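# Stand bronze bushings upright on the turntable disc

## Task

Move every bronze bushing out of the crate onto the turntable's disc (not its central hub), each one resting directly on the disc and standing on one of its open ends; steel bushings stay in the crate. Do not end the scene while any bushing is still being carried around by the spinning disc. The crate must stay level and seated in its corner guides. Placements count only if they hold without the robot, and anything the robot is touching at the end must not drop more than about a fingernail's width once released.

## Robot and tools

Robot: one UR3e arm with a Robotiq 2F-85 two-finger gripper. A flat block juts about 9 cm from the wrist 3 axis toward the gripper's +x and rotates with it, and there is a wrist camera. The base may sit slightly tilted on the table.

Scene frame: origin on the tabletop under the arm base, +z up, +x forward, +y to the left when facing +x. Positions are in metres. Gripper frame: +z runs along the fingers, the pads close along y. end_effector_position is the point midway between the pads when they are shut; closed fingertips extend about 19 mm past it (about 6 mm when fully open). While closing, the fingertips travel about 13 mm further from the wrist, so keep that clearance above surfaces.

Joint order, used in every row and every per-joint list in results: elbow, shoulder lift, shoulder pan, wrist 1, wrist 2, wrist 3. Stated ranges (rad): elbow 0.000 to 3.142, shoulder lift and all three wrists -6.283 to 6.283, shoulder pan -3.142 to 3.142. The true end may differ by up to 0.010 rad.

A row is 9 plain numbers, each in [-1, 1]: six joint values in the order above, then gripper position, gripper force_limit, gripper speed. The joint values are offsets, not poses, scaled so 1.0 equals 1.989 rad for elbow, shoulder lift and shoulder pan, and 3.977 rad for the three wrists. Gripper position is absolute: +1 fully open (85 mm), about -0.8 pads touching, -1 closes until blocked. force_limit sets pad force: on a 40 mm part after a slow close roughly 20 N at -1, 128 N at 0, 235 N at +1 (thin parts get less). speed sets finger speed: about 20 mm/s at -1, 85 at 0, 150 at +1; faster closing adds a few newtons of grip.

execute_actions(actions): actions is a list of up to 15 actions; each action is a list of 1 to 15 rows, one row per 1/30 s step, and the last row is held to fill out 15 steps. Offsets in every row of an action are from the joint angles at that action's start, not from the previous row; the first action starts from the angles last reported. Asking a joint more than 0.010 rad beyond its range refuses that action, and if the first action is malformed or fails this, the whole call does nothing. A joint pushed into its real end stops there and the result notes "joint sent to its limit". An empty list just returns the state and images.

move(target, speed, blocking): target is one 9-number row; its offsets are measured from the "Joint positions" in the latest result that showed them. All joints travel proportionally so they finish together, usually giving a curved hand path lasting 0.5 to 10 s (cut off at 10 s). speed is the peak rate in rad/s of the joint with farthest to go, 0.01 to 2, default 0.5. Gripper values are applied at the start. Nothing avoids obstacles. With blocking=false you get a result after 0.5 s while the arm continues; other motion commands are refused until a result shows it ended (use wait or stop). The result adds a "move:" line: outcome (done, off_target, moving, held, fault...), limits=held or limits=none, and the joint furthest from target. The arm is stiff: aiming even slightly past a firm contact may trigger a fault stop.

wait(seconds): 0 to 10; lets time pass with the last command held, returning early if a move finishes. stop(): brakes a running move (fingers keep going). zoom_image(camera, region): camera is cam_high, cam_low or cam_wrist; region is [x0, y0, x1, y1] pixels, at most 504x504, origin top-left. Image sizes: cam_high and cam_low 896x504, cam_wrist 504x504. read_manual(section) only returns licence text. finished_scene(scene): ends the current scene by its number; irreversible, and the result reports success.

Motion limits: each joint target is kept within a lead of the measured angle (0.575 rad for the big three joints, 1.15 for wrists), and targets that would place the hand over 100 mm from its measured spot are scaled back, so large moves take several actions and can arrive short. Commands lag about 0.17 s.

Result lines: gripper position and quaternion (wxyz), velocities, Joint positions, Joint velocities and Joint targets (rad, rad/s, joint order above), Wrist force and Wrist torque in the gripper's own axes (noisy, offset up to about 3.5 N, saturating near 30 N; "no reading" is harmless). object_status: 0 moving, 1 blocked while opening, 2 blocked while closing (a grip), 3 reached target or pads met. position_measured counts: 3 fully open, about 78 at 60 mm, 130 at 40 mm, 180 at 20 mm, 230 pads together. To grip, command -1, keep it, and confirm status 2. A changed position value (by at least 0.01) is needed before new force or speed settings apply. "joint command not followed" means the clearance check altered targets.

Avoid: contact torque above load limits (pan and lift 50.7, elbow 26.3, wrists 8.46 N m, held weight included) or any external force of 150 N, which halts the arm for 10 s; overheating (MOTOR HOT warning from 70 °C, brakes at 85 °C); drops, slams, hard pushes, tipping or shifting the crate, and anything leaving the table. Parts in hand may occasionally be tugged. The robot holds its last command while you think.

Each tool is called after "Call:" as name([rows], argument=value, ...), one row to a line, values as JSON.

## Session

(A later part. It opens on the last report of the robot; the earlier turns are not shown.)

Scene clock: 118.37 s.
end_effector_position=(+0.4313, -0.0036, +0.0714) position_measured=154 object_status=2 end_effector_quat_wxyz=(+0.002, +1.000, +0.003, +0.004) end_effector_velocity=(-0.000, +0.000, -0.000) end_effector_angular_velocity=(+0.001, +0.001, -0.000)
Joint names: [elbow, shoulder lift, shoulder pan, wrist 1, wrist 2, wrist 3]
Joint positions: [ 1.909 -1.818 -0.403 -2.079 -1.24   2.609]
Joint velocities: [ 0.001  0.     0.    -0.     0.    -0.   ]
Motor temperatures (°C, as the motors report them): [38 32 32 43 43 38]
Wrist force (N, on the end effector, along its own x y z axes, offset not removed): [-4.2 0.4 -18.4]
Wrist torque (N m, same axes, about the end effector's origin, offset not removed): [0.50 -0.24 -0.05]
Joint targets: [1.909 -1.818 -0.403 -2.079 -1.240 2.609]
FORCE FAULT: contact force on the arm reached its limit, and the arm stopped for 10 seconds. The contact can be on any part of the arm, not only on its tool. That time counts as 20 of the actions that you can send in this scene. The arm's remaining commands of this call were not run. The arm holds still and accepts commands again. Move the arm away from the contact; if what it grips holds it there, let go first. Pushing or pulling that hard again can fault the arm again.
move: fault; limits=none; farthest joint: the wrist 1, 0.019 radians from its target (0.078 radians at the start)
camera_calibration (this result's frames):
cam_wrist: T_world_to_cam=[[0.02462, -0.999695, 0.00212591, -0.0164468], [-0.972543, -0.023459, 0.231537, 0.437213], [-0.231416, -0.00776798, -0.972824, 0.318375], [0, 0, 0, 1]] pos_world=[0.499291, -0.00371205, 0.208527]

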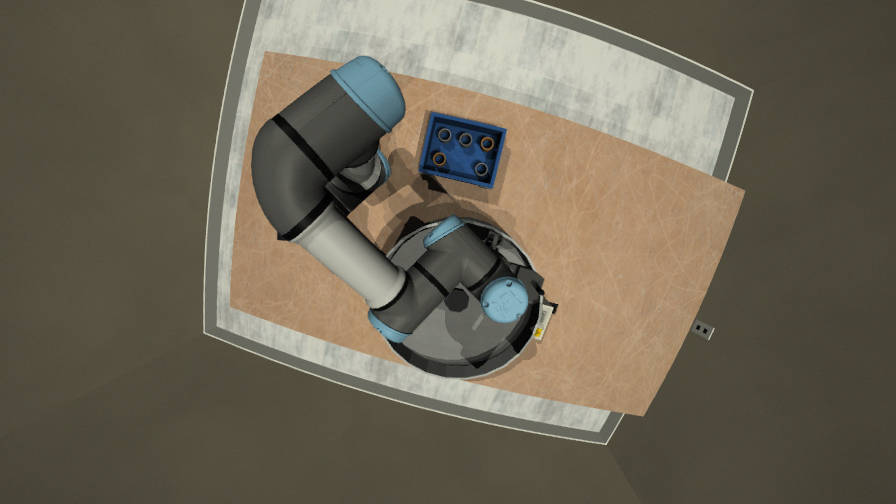

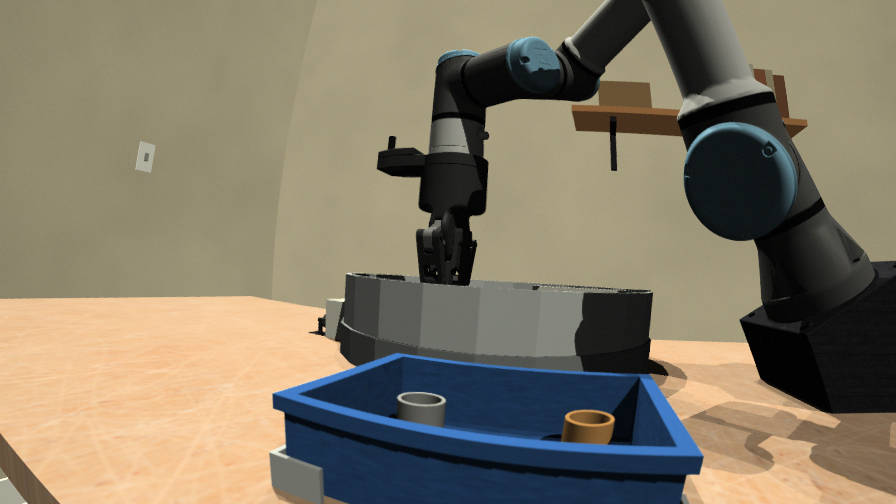

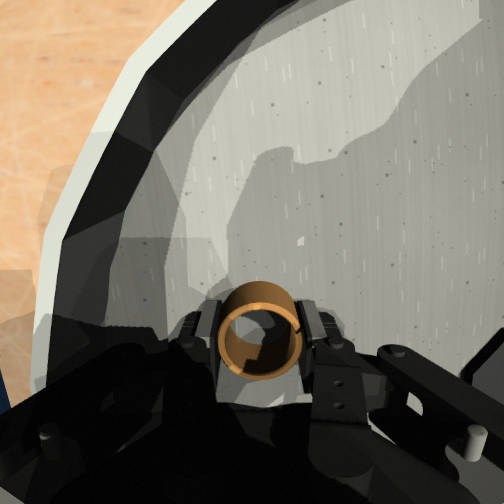

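Call:
execute_actions([
  [[0,0,0,0,0,0,-0.05,-0.5,0]],
])

Call:
move(target=[-0.125,-0.0784,-0.0694,0.116,0.0131,-0.0337,-0.05,-0.5,0])

Scene clock: 121.07 s.
end_effector_position=(+0.4312, -0.0036, +0.0713) position_measured=135 object_status=0 end_effector_quat_wxyz=(+0.002, +1.000, +0.003, +0.004) end_effector_velocity=(+0.000, -0.000, +0.000) end_effector_angular_velocity=(-0.001, -0.001, +0.000)
Joint names: [elbow, shoulder lift, shoulder pan, wrist 1, wrist 2, wrist 3]
Joint positions: [ 1.909 -1.818 -0.403 -2.079 -1.24   2.609]
Joint velocities: [-0.    -0.001 -0.    -0.    -0.     0.   ]
Motor temperatures (°C, as the motors report them): [38 32 32 43 43 38]
Wrist force (N, on the end effector, along its own x y z axes, offset not removed): [0.5 1.2 0.1]
Wrist torque (N m, same axes, about the end effector's origin, offset not removed): [0.13 -0.11 -0.01]
Joint targets: [1.909 -1.818 -0.403 -2.079 -1.240 2.609]
camera_calibration (this result's frames):
cam_wrist: T_world_to_cam=[[0.024535, -0.999697, 0.0020175, -0.0164126], [-0.972493, -0.0233996, 0.231756, 0.437149], [-0.231638, -0.00764811, -0.972772, 0.318382], [0, 0, 0, 1]] pos_world=[0.499276, -0.00374356, 0.208434]

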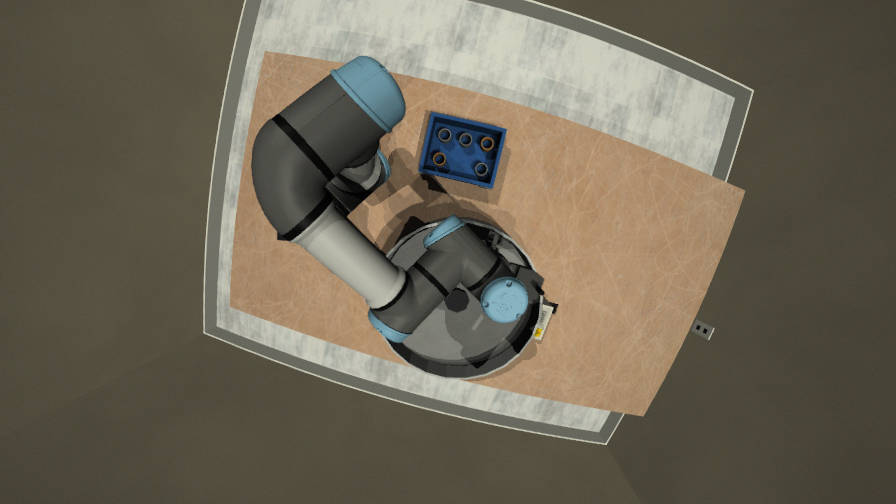

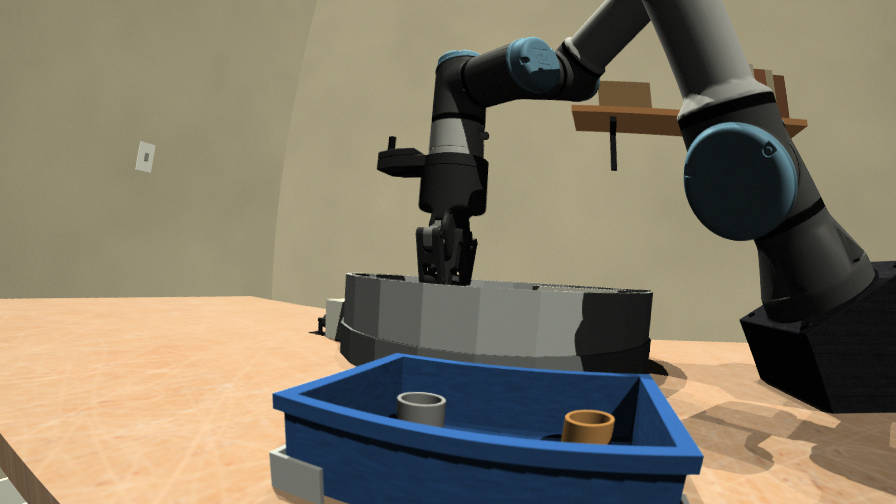

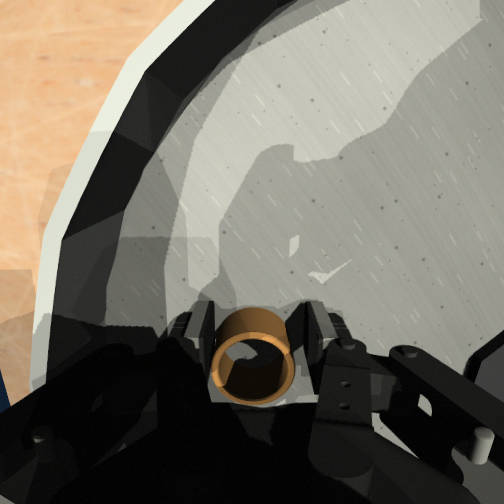

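Scene clock: 122.63 s.
end_effector_position=(+0.4304, -0.0049, +0.1498) position_measured=135 object_status=3 end_effector_quat_wxyz=(-0.000, +1.000, +0.000, +0.000) end_effector_velocity=(+0.000, +0.000, +0.001) end_effector_angular_velocity=(-0.000, -0.000, +0.000)
Joint names: [elbow, shoulder lift, shoulder pan, wrist 1, wrist 2, wrist 3]
Joint positions: [ 1.66  -1.973 -0.541 -1.618 -1.188  2.475]
Joint velocities: [-0.002 -0.001 -0.001  0.002  0.    -0.001]
Motor temperatures (°C, as the motors report them): [38 32 32 43 43 38]
Wrist force (N, on the end effector, along its own x y z axes, offset not removed): [0.5 1.1 -0.2]
Wrist torque (N m, same axes, about the end effector's origin, offset not removed): [0.11 -0.10 0.04]
Joint targets: [1.660 -1.973 -0.541 -1.618 -1.188 2.475]
move: done; limits=none; farthest joint: the shoulder lift, 0.001 radians from its target (0.156 radians at the start)
camera_calibration (this result's frames):
cam_wrist: T_world_to_cam=[[0.0190739, -0.999814, -0.00270032, -0.0147711], [-0.970904, -0.0191671, 0.2387, 0.416376], [-0.238708, -0.0019312, -0.97109, 0.397328], [0, 0, 0, 1]] pos_world=[0.499388, -0.00602032, 0.286412]

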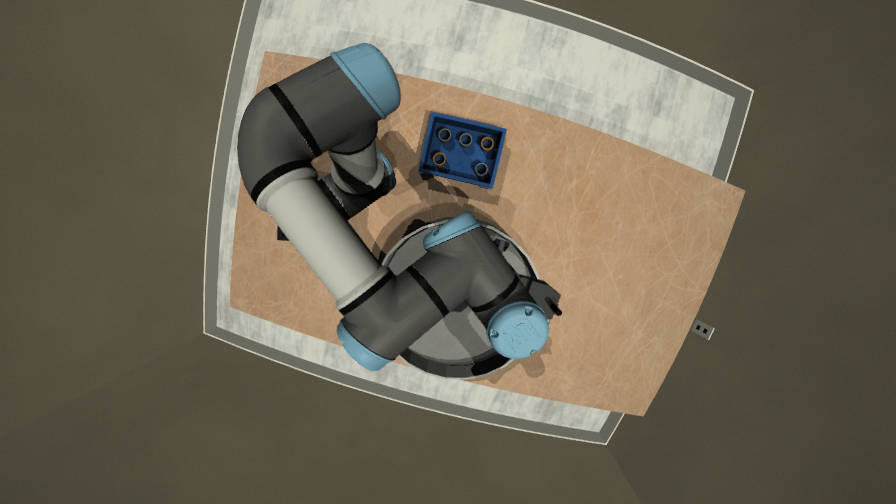

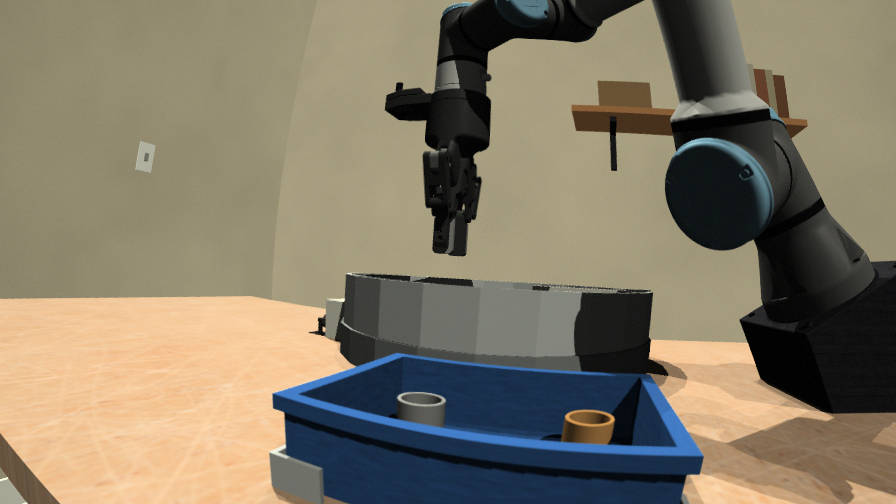

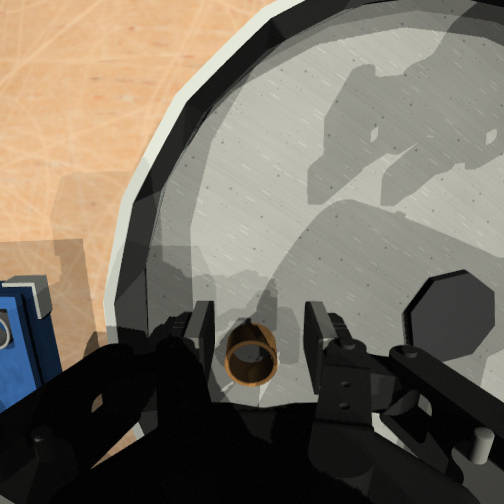

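Call:
move(target=[0.248,-0.1116,0.597,-0.102,-0.138,0.2716,-0.05,-0.5,0], speed=1.2)

Call:
move(target=[0.1337,0.1357,-0.0407,-0.1375,0.0098,-0.0184,-0.05,-0.5,0], speed=0.6)

Scene clock: 133.57 s.
end_effector_position=(+0.2584, +0.2025, +0.1500) position_measured=135 object_status=3 end_effector_quat_wxyz=(+0.001, +1.000, -0.002, +0.000) end_effector_velocity=(+0.000, -0.000, +0.000) end_effector_angular_velocity=(-0.000, -0.001, -0.001)
Joint names: [elbow, shoulder lift, shoulder pan, wrist 1, wrist 2, wrist 3]
Joint positions: [ 2.153 -2.195  0.646 -2.024 -1.736  3.555]
Joint velocities: [ 0.    -0.001  0.001 -0.001 -0.001  0.002]
Motor temperatures (°C, as the motors report them): [38 32 32 43 43 38]
Wrist force (N, on the end effector, along its own x y z axes, offset not removed): [0.6 1.9 -1.0]
Wrist torque (N m, same axes, about the end effector's origin, offset not removed): [0.25 -0.15 -0.01]
Joint targets: [2.154 -2.195 0.646 -2.024 -1.737 3.556]
move: done; limits=none; farthest joint: the shoulder pan, 0.000 radians from its target (1.187 radians at the start)
camera_calibration (this result's frames):
cam_wrist: T_world_to_cam=[[0.0139147, -0.999903, -0.000978305, 0.196924], [-0.970994, -0.013746, 0.238706, 0.252261], [-0.238697, -0.0023716, -0.971091, 0.356955], [0, 0, 0, 1]] pos_world=[0.327408, 0.201219, 0.286612]

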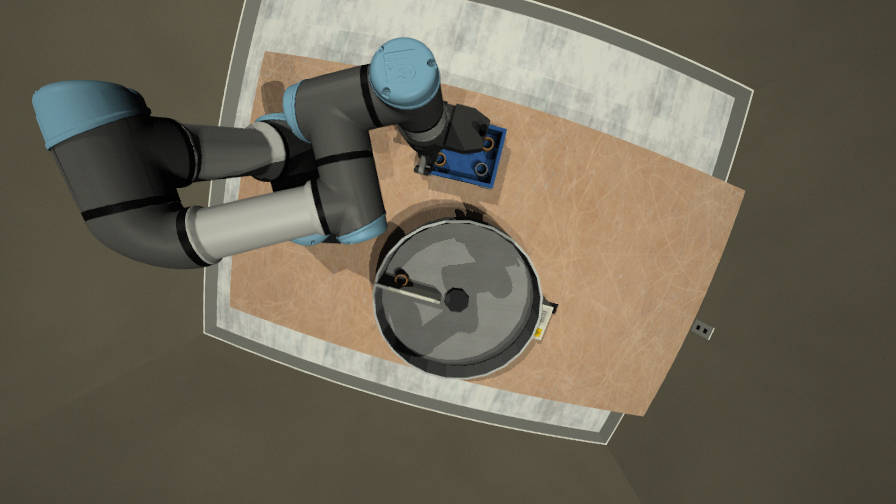

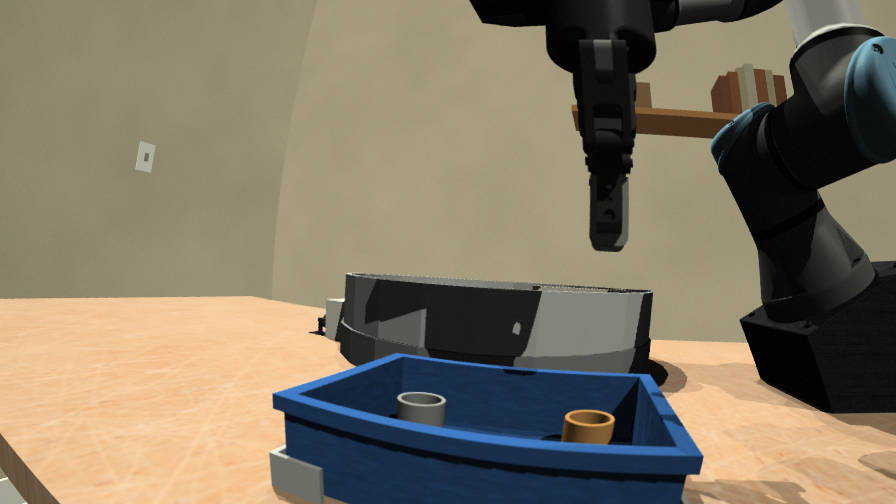

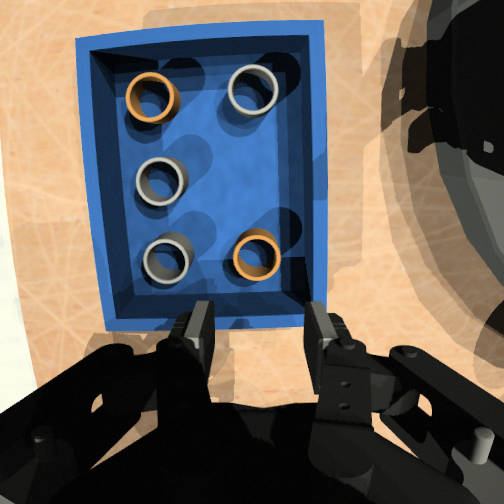

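Scene clock: 135.13 s.
end_effector_position=(+0.2584, +0.2025, +0.0599) position_measured=135 object_status=3 end_effector_quat_wxyz=(+0.000, +1.000, -0.001, +0.000) end_effector_velocity=(-0.001, +0.000, -0.000) end_effector_angular_velocity=(+0.001, +0.001, +0.001)
Joint names: [elbow, shoulder lift, shoulder pan, wrist 1, wrist 2, wrist 3]
Joint positions: [ 2.419 -1.926  0.565 -2.57  -1.698  3.482]
Joint velocities: [ 0.002  0.001  0.001 -0.003  0.    -0.   ]
Motor temperatures (°C, as the motors report them): [38 32 32 43 43 38]
Wrist force (N, on the end effector, along its own x y z axes, offset not removed): [0.5 1.2 0.9]
Wrist torque (N m, same axes, about the end effector's origin, offset not removed): [0.16 -0.10 0.02]
Joint targets: [2.419 -1.925 0.565 -2.571 -1.697 3.482]
move: done; limits=none; farthest joint: the shoulder pan, 0.000 radians from its target (0.081 radians at the start)
camera_calibration (this result's frames):
cam_wrist: T_world_to_cam=[[0.0152236, -0.999883, -0.00133461, 0.196521], [-0.971113, -0.0151034, 0.23814, 0.274133], [-0.238132, -0.00232929, -0.97123, 0.269301], [0, 0, 0, 1]] pos_world=[0.327352, 0.201265, 0.196533]

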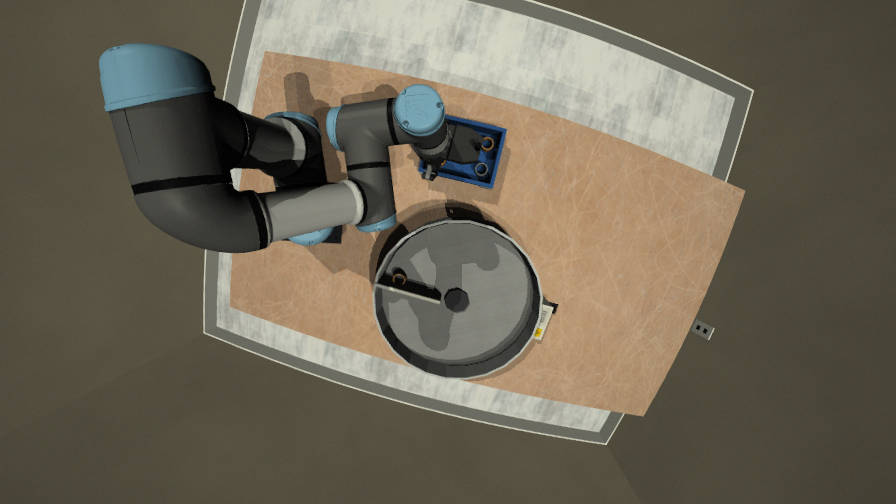

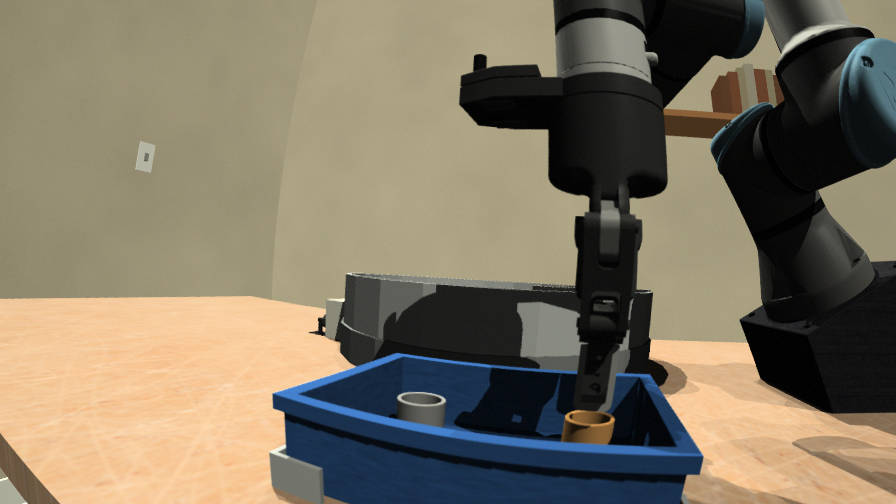

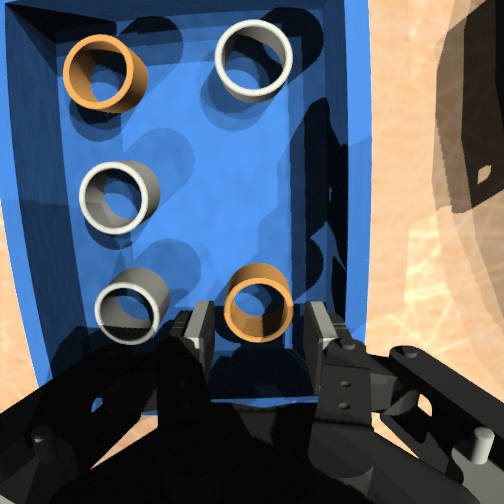

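Call:
move(target=[0.0226,0.0689,-0.0083,-0.046,0.0018,-0.0038,-0.05,-0.5,0], speed=0.3)

Call:
execute_actions([
  [[0,0,0,0,0,0,-1,-0.5,0]],
  [[0,0,0,0,0,0,-1,-0.5,0]],
])

Call:
move(target=[-0.0226,-0.0689,0.0083,0.046,-0.0018,0.0038,-1,-0.5,0], speed=0.4)

Call:
move(target=[-0.1337,-0.1357,0.0407,0.1375,-0.0098,0.0184,-1,-0.5,0], speed=0.8)

Call:
move(target=[-0.248,0.1116,-0.597,0.102,0.138,-0.2716,-1,-0.5,0], speed=1.2)

Call:
move(target=[0.1116,0.0684,0.0608,-0.1011,-0.0113,0.030,-1,-0.5,0], speed=0.4)

Scene clock: 143.43 s.
end_effector_position=(+0.2583, +0.2024, +0.0336) position_measured=135 object_status=3 end_effector_quat_wxyz=(+0.001, +1.000, -0.001, +0.000) end_effector_velocity=(+0.000, -0.000, -0.000) end_effector_angular_velocity=(-0.001, -0.000, -0.001)
Joint names: [elbow, shoulder lift, shoulder pan, wrist 1, wrist 2, wrist 3]
Joint positions: [ 2.464 -1.789  0.549 -2.753 -1.69   3.467]
Joint velocities: [ 0.     0.002 -0.001 -0.002  0.    -0.   ]
Motor temperatures (°C, as the motors report them): [38 32 32 43 43 38]
Wrist force (N, on the end effector, along its own x y z axes, offset not removed): [0.4 1.2 0.7]
Wrist torque (N m, same axes, about the end effector's origin, offset not removed): [0.17 -0.07 0.00]
Joint targets: [2.464 -1.789 0.549 -2.753 -1.690 3.467]
move: done; limits=none; farthest joint: the shoulder pan, 0.000 radians from its target (0.017 radians at the start)
camera_calibration (this result's frames):
cam_wrist: T_world_to_cam=[[0.0158883, -0.999874, -0.000287785, 0.196194], [-0.970993, -0.015498, 0.238606, 0.280315], [-0.238581, -0.0035116, -0.971116, 0.244114], [0, 0, 0, 1]] pos_world=[0.327308, 0.20137, 0.170234]

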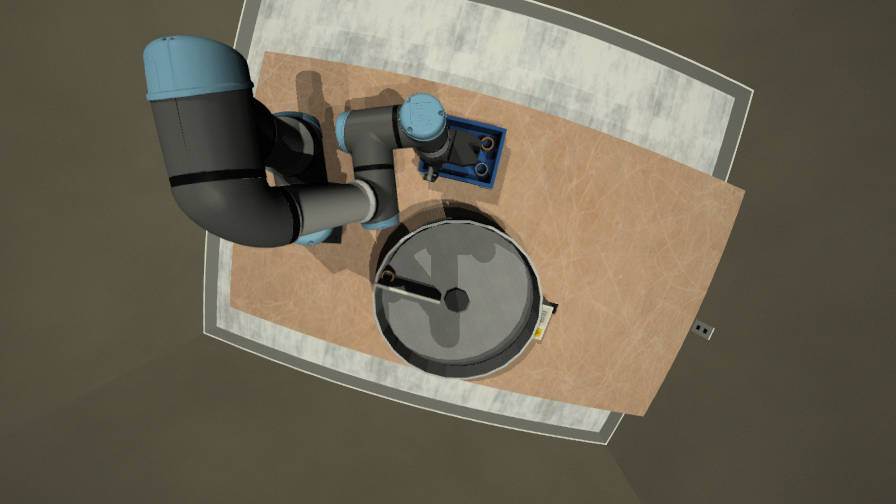

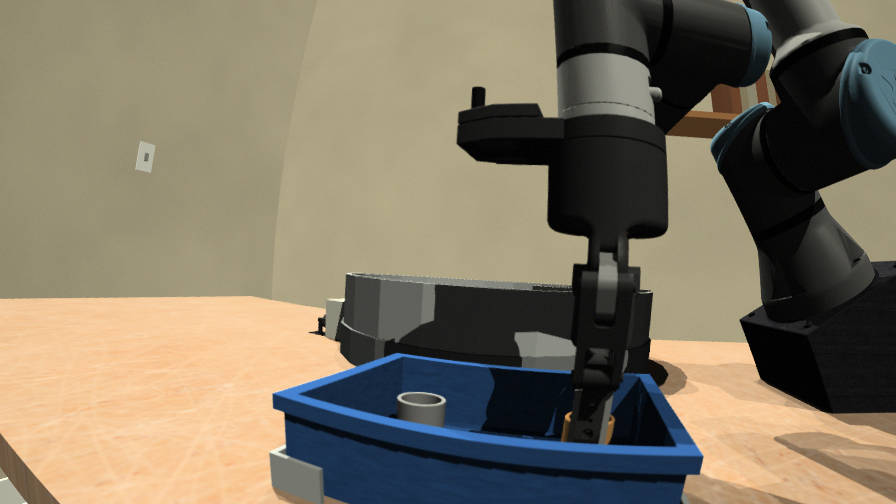

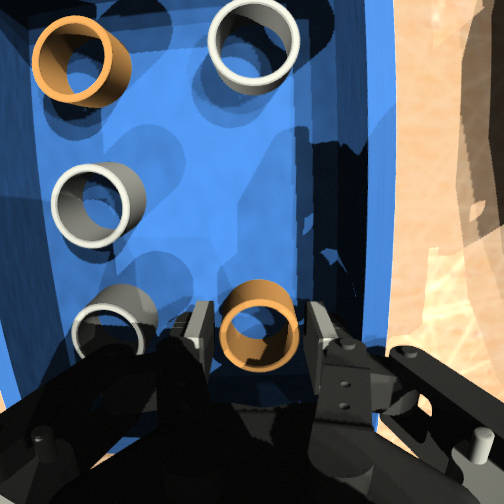

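Scene clock: 144.43 s.
end_effector_position=(+0.2583, +0.2024, +0.0336) position_measured=155 object_status=2 end_effector_quat_wxyz=(+0.001, +1.000, -0.001, +0.000) end_effector_velocity=(+0.000, -0.000, +0.000) end_effector_angular_velocity=(-0.000, -0.000, +0.000)
Joint names: [elbow, shoulder lift, shoulder pan, wrist 1, wrist 2, wrist 3]
Joint positions: [ 2.464 -1.789  0.549 -2.753 -1.69   3.467]
Joint velocities: [ 0. -0. -0. -0. -0. -0.]
Motor temperatures (°C, as the motors report them): [38 32 32 43 43 38]
Wrist force (N, on the end effector, along its own x y z axes, offset not removed): [-3.8 3.2 -19.6]
Wrist torque (N m, same axes, about the end effector's origin, offset not removed): [0.13 -0.09 0.02]
Joint targets: [2.464 -1.789 0.549 -2.753 -1.690 3.467]
camera_calibration (this result's frames):
cam_wrist: T_world_to_cam=[[0.0158815, -0.999874, -0.000306658, 0.1962], [-0.971005, -0.0154962, 0.238555, 0.280333], [-0.23853, -0.00349085, -0.971129, 0.244096], [0, 0, 0, 1]] pos_world=[0.327313, 0.201371, 0.170234]

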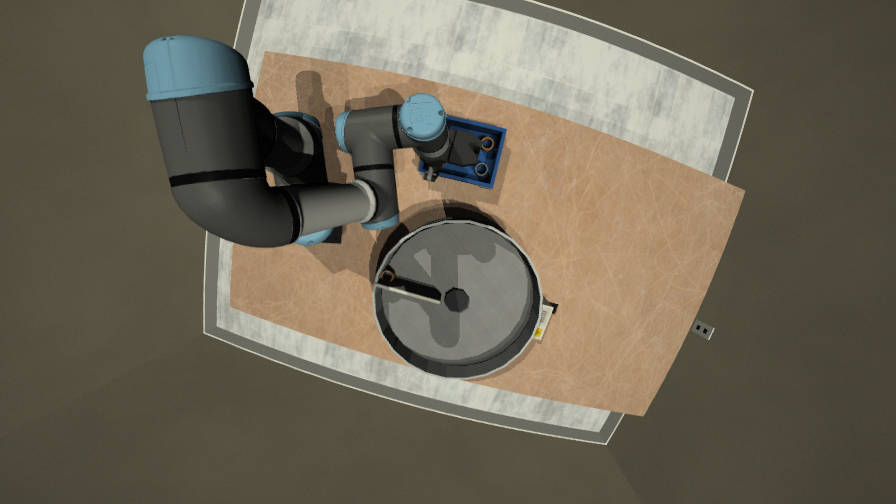

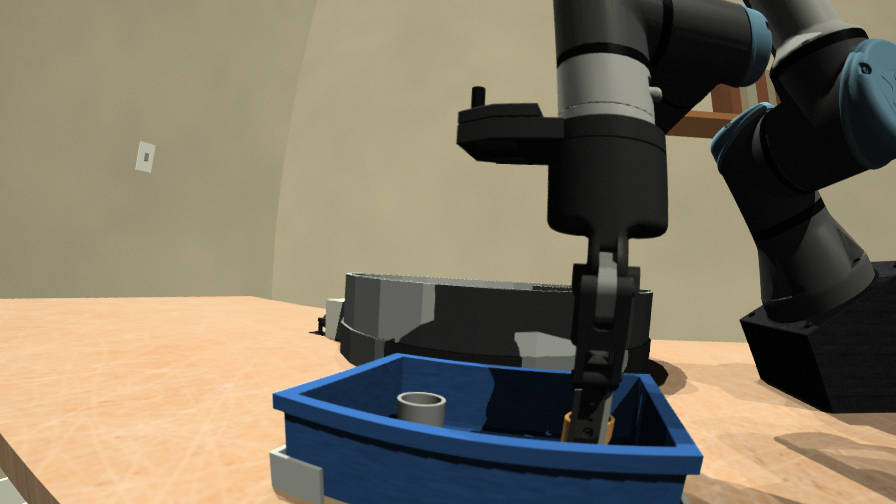

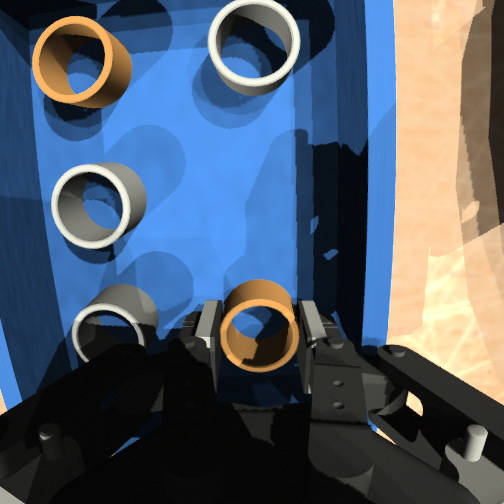

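Scene clock: 145.53 s.
end_effector_position=(+0.2584, +0.2025, +0.0599) position_measured=155 object_status=2 end_effector_quat_wxyz=(+0.000, +1.000, -0.001, +0.001) end_effector_velocity=(-0.000, -0.000, +0.000) end_effector_angular_velocity=(-0.000, -0.000, +0.000)
Joint names: [elbow, shoulder lift, shoulder pan, wrist 1, wrist 2, wrist 3]
Joint positions: [ 2.419 -1.926  0.565 -2.57  -1.698  3.482]
Joint velocities: [-0.    -0.001  0.     0.002 -0.     0.   ]
Motor temperatures (°C, as the motors report them): [38 32 32 43 43 38]
Wrist force (N, on the end effector, along its own x y z axes, offset not removed): [1.0 1.6 0.9]
Wrist torque (N m, same axes, about the end effector's origin, offset not removed): [0.20 -0.16 0.04]
Joint targets: [2.419 -1.926 0.565 -2.570 -1.698 3.482]
move: done; limits=none; farthest joint: the shoulder pan, 0.000 radians from its target (0.017 radians at the start)
camera_calibration (this result's frames):
cam_wrist: T_world_to_cam=[[0.0152165, -0.999883, -0.00135381, 0.196528], [-0.971126, -0.0151012, 0.23809, 0.274152], [-0.238082, -0.00230817, -0.971242, 0.269287], [0, 0, 0, 1]] pos_world=[0.327359, 0.201267, 0.196536]

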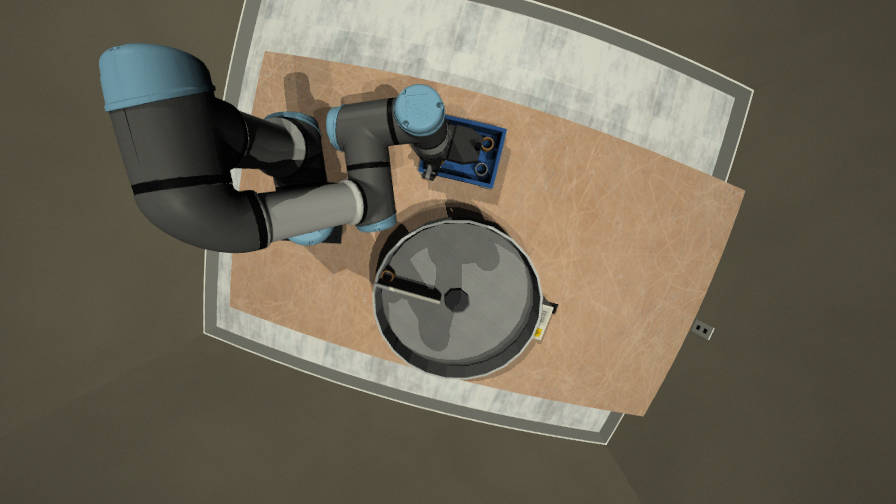

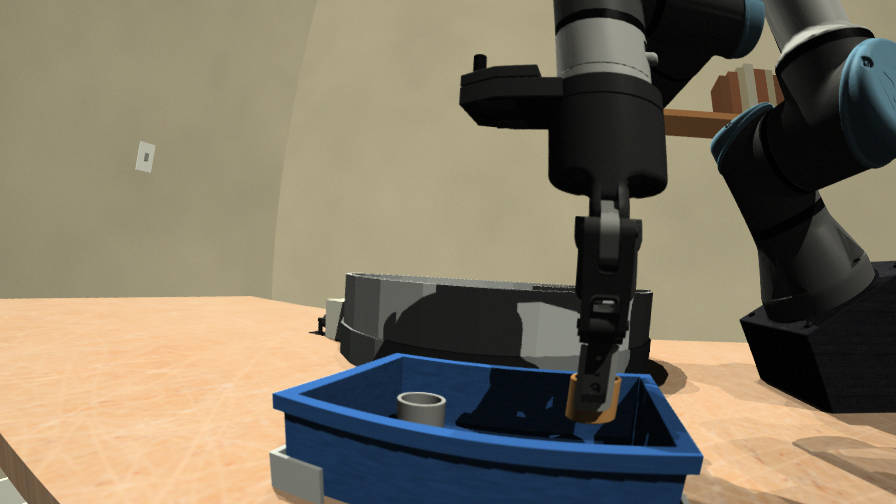

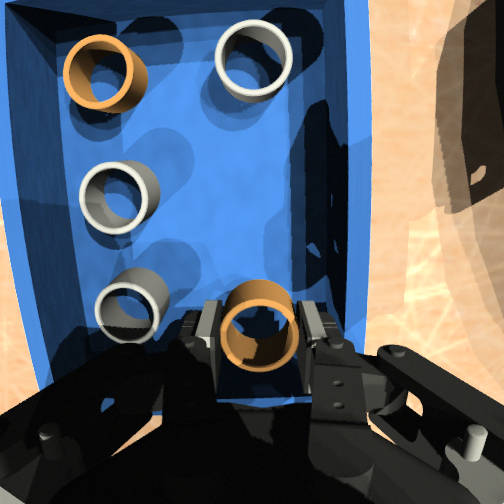

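Scene clock: 146.97 s.
end_effector_position=(+0.2584, +0.2025, +0.1500) position_measured=155 object_status=2 end_effector_quat_wxyz=(+0.000, +1.000, -0.002, +0.000) end_effector_velocity=(+0.000, -0.000, +0.000) end_effector_angular_velocity=(-0.000, -0.000, -0.000)
Joint names: [elbow, shoulder lift, shoulder pan, wrist 1, wrist 2, wrist 3]
Joint positions: [ 2.153 -2.195  0.646 -2.024 -1.736  3.555]
Joint velocities: [-0.002 -0.001  0.     0.002 -0.     0.   ]
Motor temperatures (°C, as the motors report them): [38 32 32 43 43 38]
Wrist force (N, on the end effector, along its own x y z axes, offset not removed): [-0.3 0.8 0.6]
Wrist torque (N m, same axes, about the end effector's origin, offset not removed): [0.05 0.03 -0.01]
Joint targets: [2.153 -2.195 0.646 -2.024 -1.736 3.555]
move: done; limits=none; farthest joint: the shoulder lift, 0.001 radians from its target (0.270 radians at the start)
camera_calibration (this result's frames):
cam_wrist: T_world_to_cam=[[0.0139051, -0.999903, -0.00100053, 0.196935], [-0.971006, -0.0137421, 0.238659, 0.252282], [-0.23865, -0.00234707, -0.971103, 0.356951], [0, 0, 0, 1]] pos_world=[0.327415, 0.201221, 0.286624]

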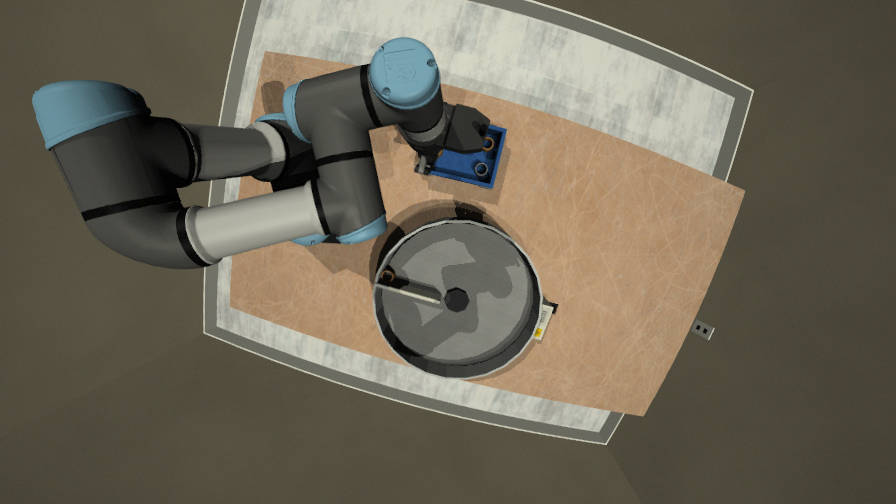

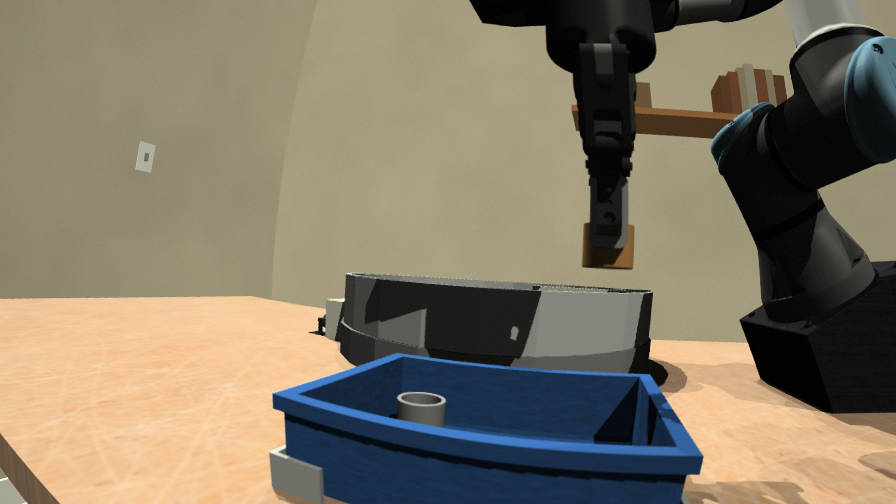

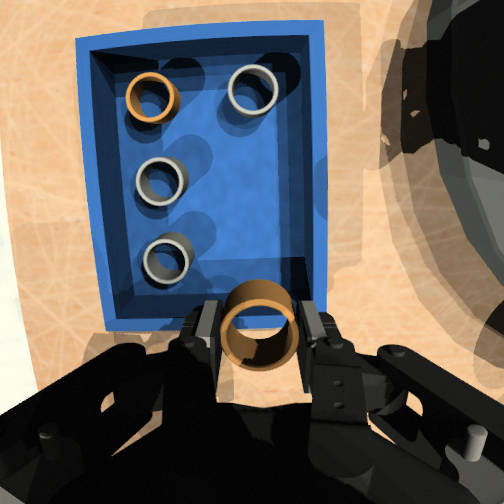

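Scene clock: 148.80 s.
end_effector_position=(+0.4304, -0.0049, +0.1498) position_measured=155 object_status=2 end_effector_quat_wxyz=(-0.000, +1.000, +0.000, +0.000) end_effector_velocity=(+0.000, -0.001, +0.000) end_effector_angular_velocity=(-0.001, -0.001, -0.000)
Joint names: [elbow, shoulder lift, shoulder pan, wrist 1, wrist 2, wrist 3]
Joint positions: [ 1.66  -1.973 -0.541 -1.618 -1.188  2.475]
Joint velocities: [-0.001  0.    -0.002  0.001  0.001 -0.002]
Motor temperatures (°C, as the motors report them): [38 32 32 43 43 38]
Wrist force (N, on the end effector, along its own x y z axes, offset not removed): [0.7 1.7 -0.2]
Wrist torque (N m, same axes, about the end effector's origin, offset not removed): [0.23 -0.12 -0.01]
Joint targets: [1.660 -1.973 -0.541 -1.618 -1.188 2.475]
move: done; limits=none; farthest joint: the elbow, 0.001 radians from its target (0.494 radians at the start)
camera_calibration (this result's frames):
cam_wrist: T_world_to_cam=[[0.0190939, -0.999814, -0.00267051, -0.0147879], [-0.970913, -0.0191795, 0.238662, 0.416395], [-0.238669, -0.00196416, -0.971099, 0.397323], [0, 0, 0, 1]] pos_world=[0.499395, -0.00601854, 0.286423]

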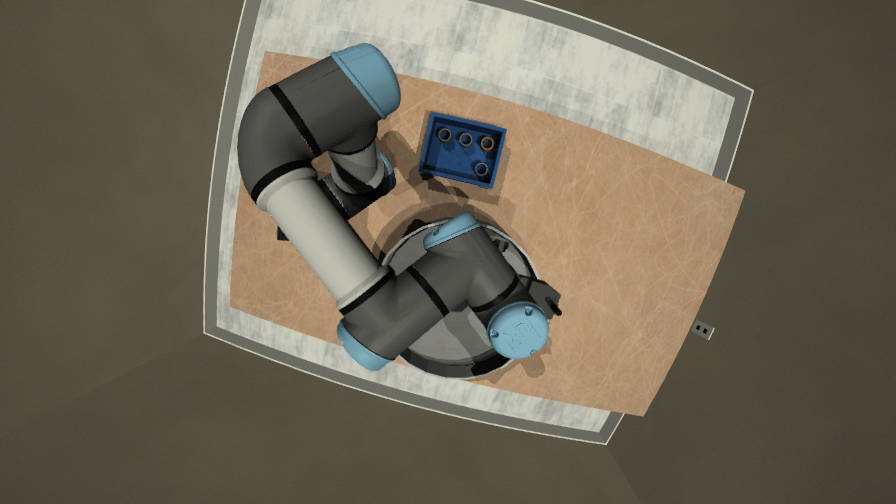

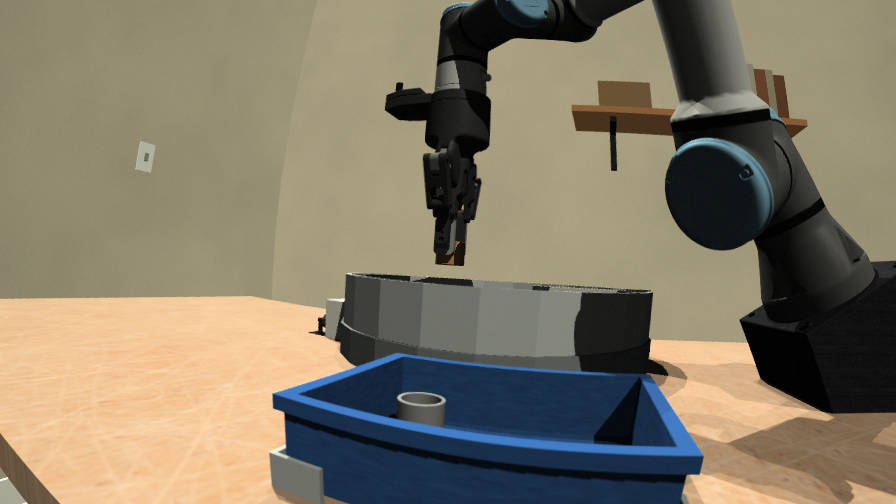

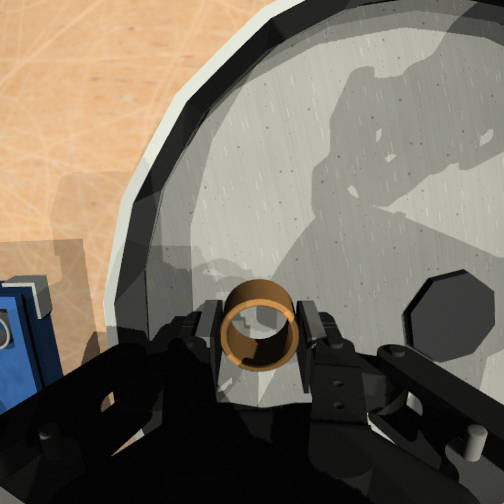

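Scene clock: 150.40 s.
end_effector_position=(+0.4307, -0.0046, +0.0798) position_measured=155 object_status=2 end_effector_quat_wxyz=(+0.000, +1.000, +0.001, +0.001) end_effector_velocity=(-0.000, +0.001, -0.001) end_effector_angular_velocity=(+0.002, +0.002, +0.001)
Joint names: [elbow, shoulder lift, shoulder pan, wrist 1, wrist 2, wrist 3]
Joint positions: [ 1.882 -1.838 -0.42  -2.02  -1.233  2.595]
Joint velocities: [ 0.002  0.002  0.002 -0.003 -0.     0.001]
Motor temperatures (°C, as the motors report them): [38 32 32 43 43 38]
Wrist force (N, on the end effector, along its own x y z axes, offset not removed): [-1.2 1.5 -30.0]
Wrist torque (N m, same axes, about the end effector's origin, offset not removed): [0.32 -0.21 0.03]
Joint targets: [1.882 -1.837 -0.420 -2.020 -1.233 2.595]
move: done; limits=none; farthest joint: the shoulder lift, 0.001 radians from its target (0.136 radians at the start)
camera_calibration (this result's frames):
cam_wrist: T_world_to_cam=[[0.020359, -0.999791, -0.00177951, -0.0153036], [-0.971291, -0.0202005, 0.237037, 0.433727], [-0.237023, -0.0030974, -0.971499, 0.328771], [0, 0, 0, 1]] pos_world=[0.499512, -0.0055206, 0.216564]

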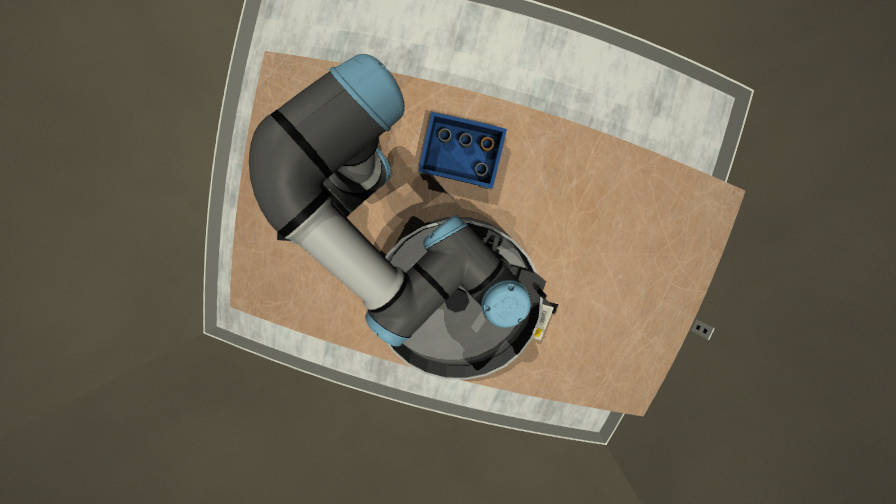

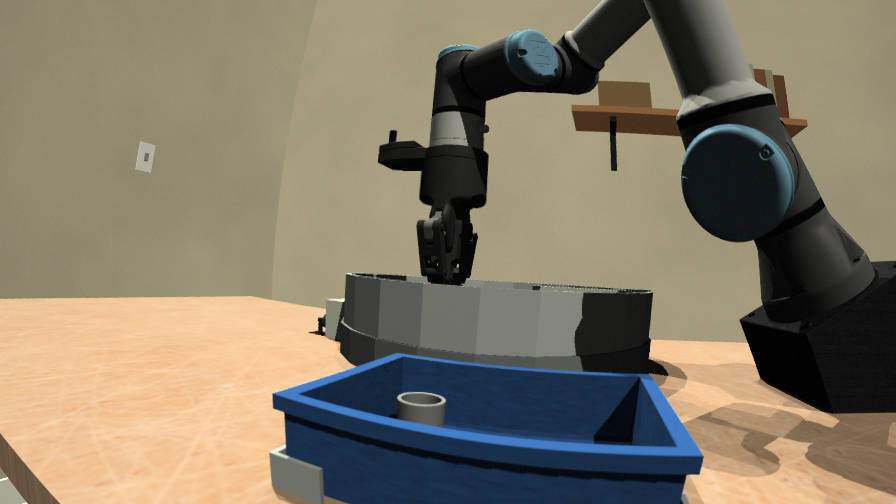

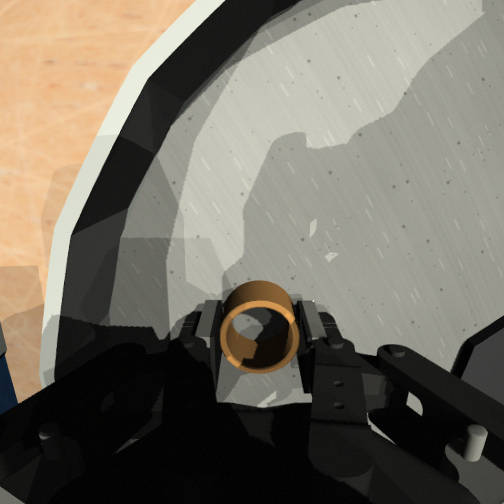

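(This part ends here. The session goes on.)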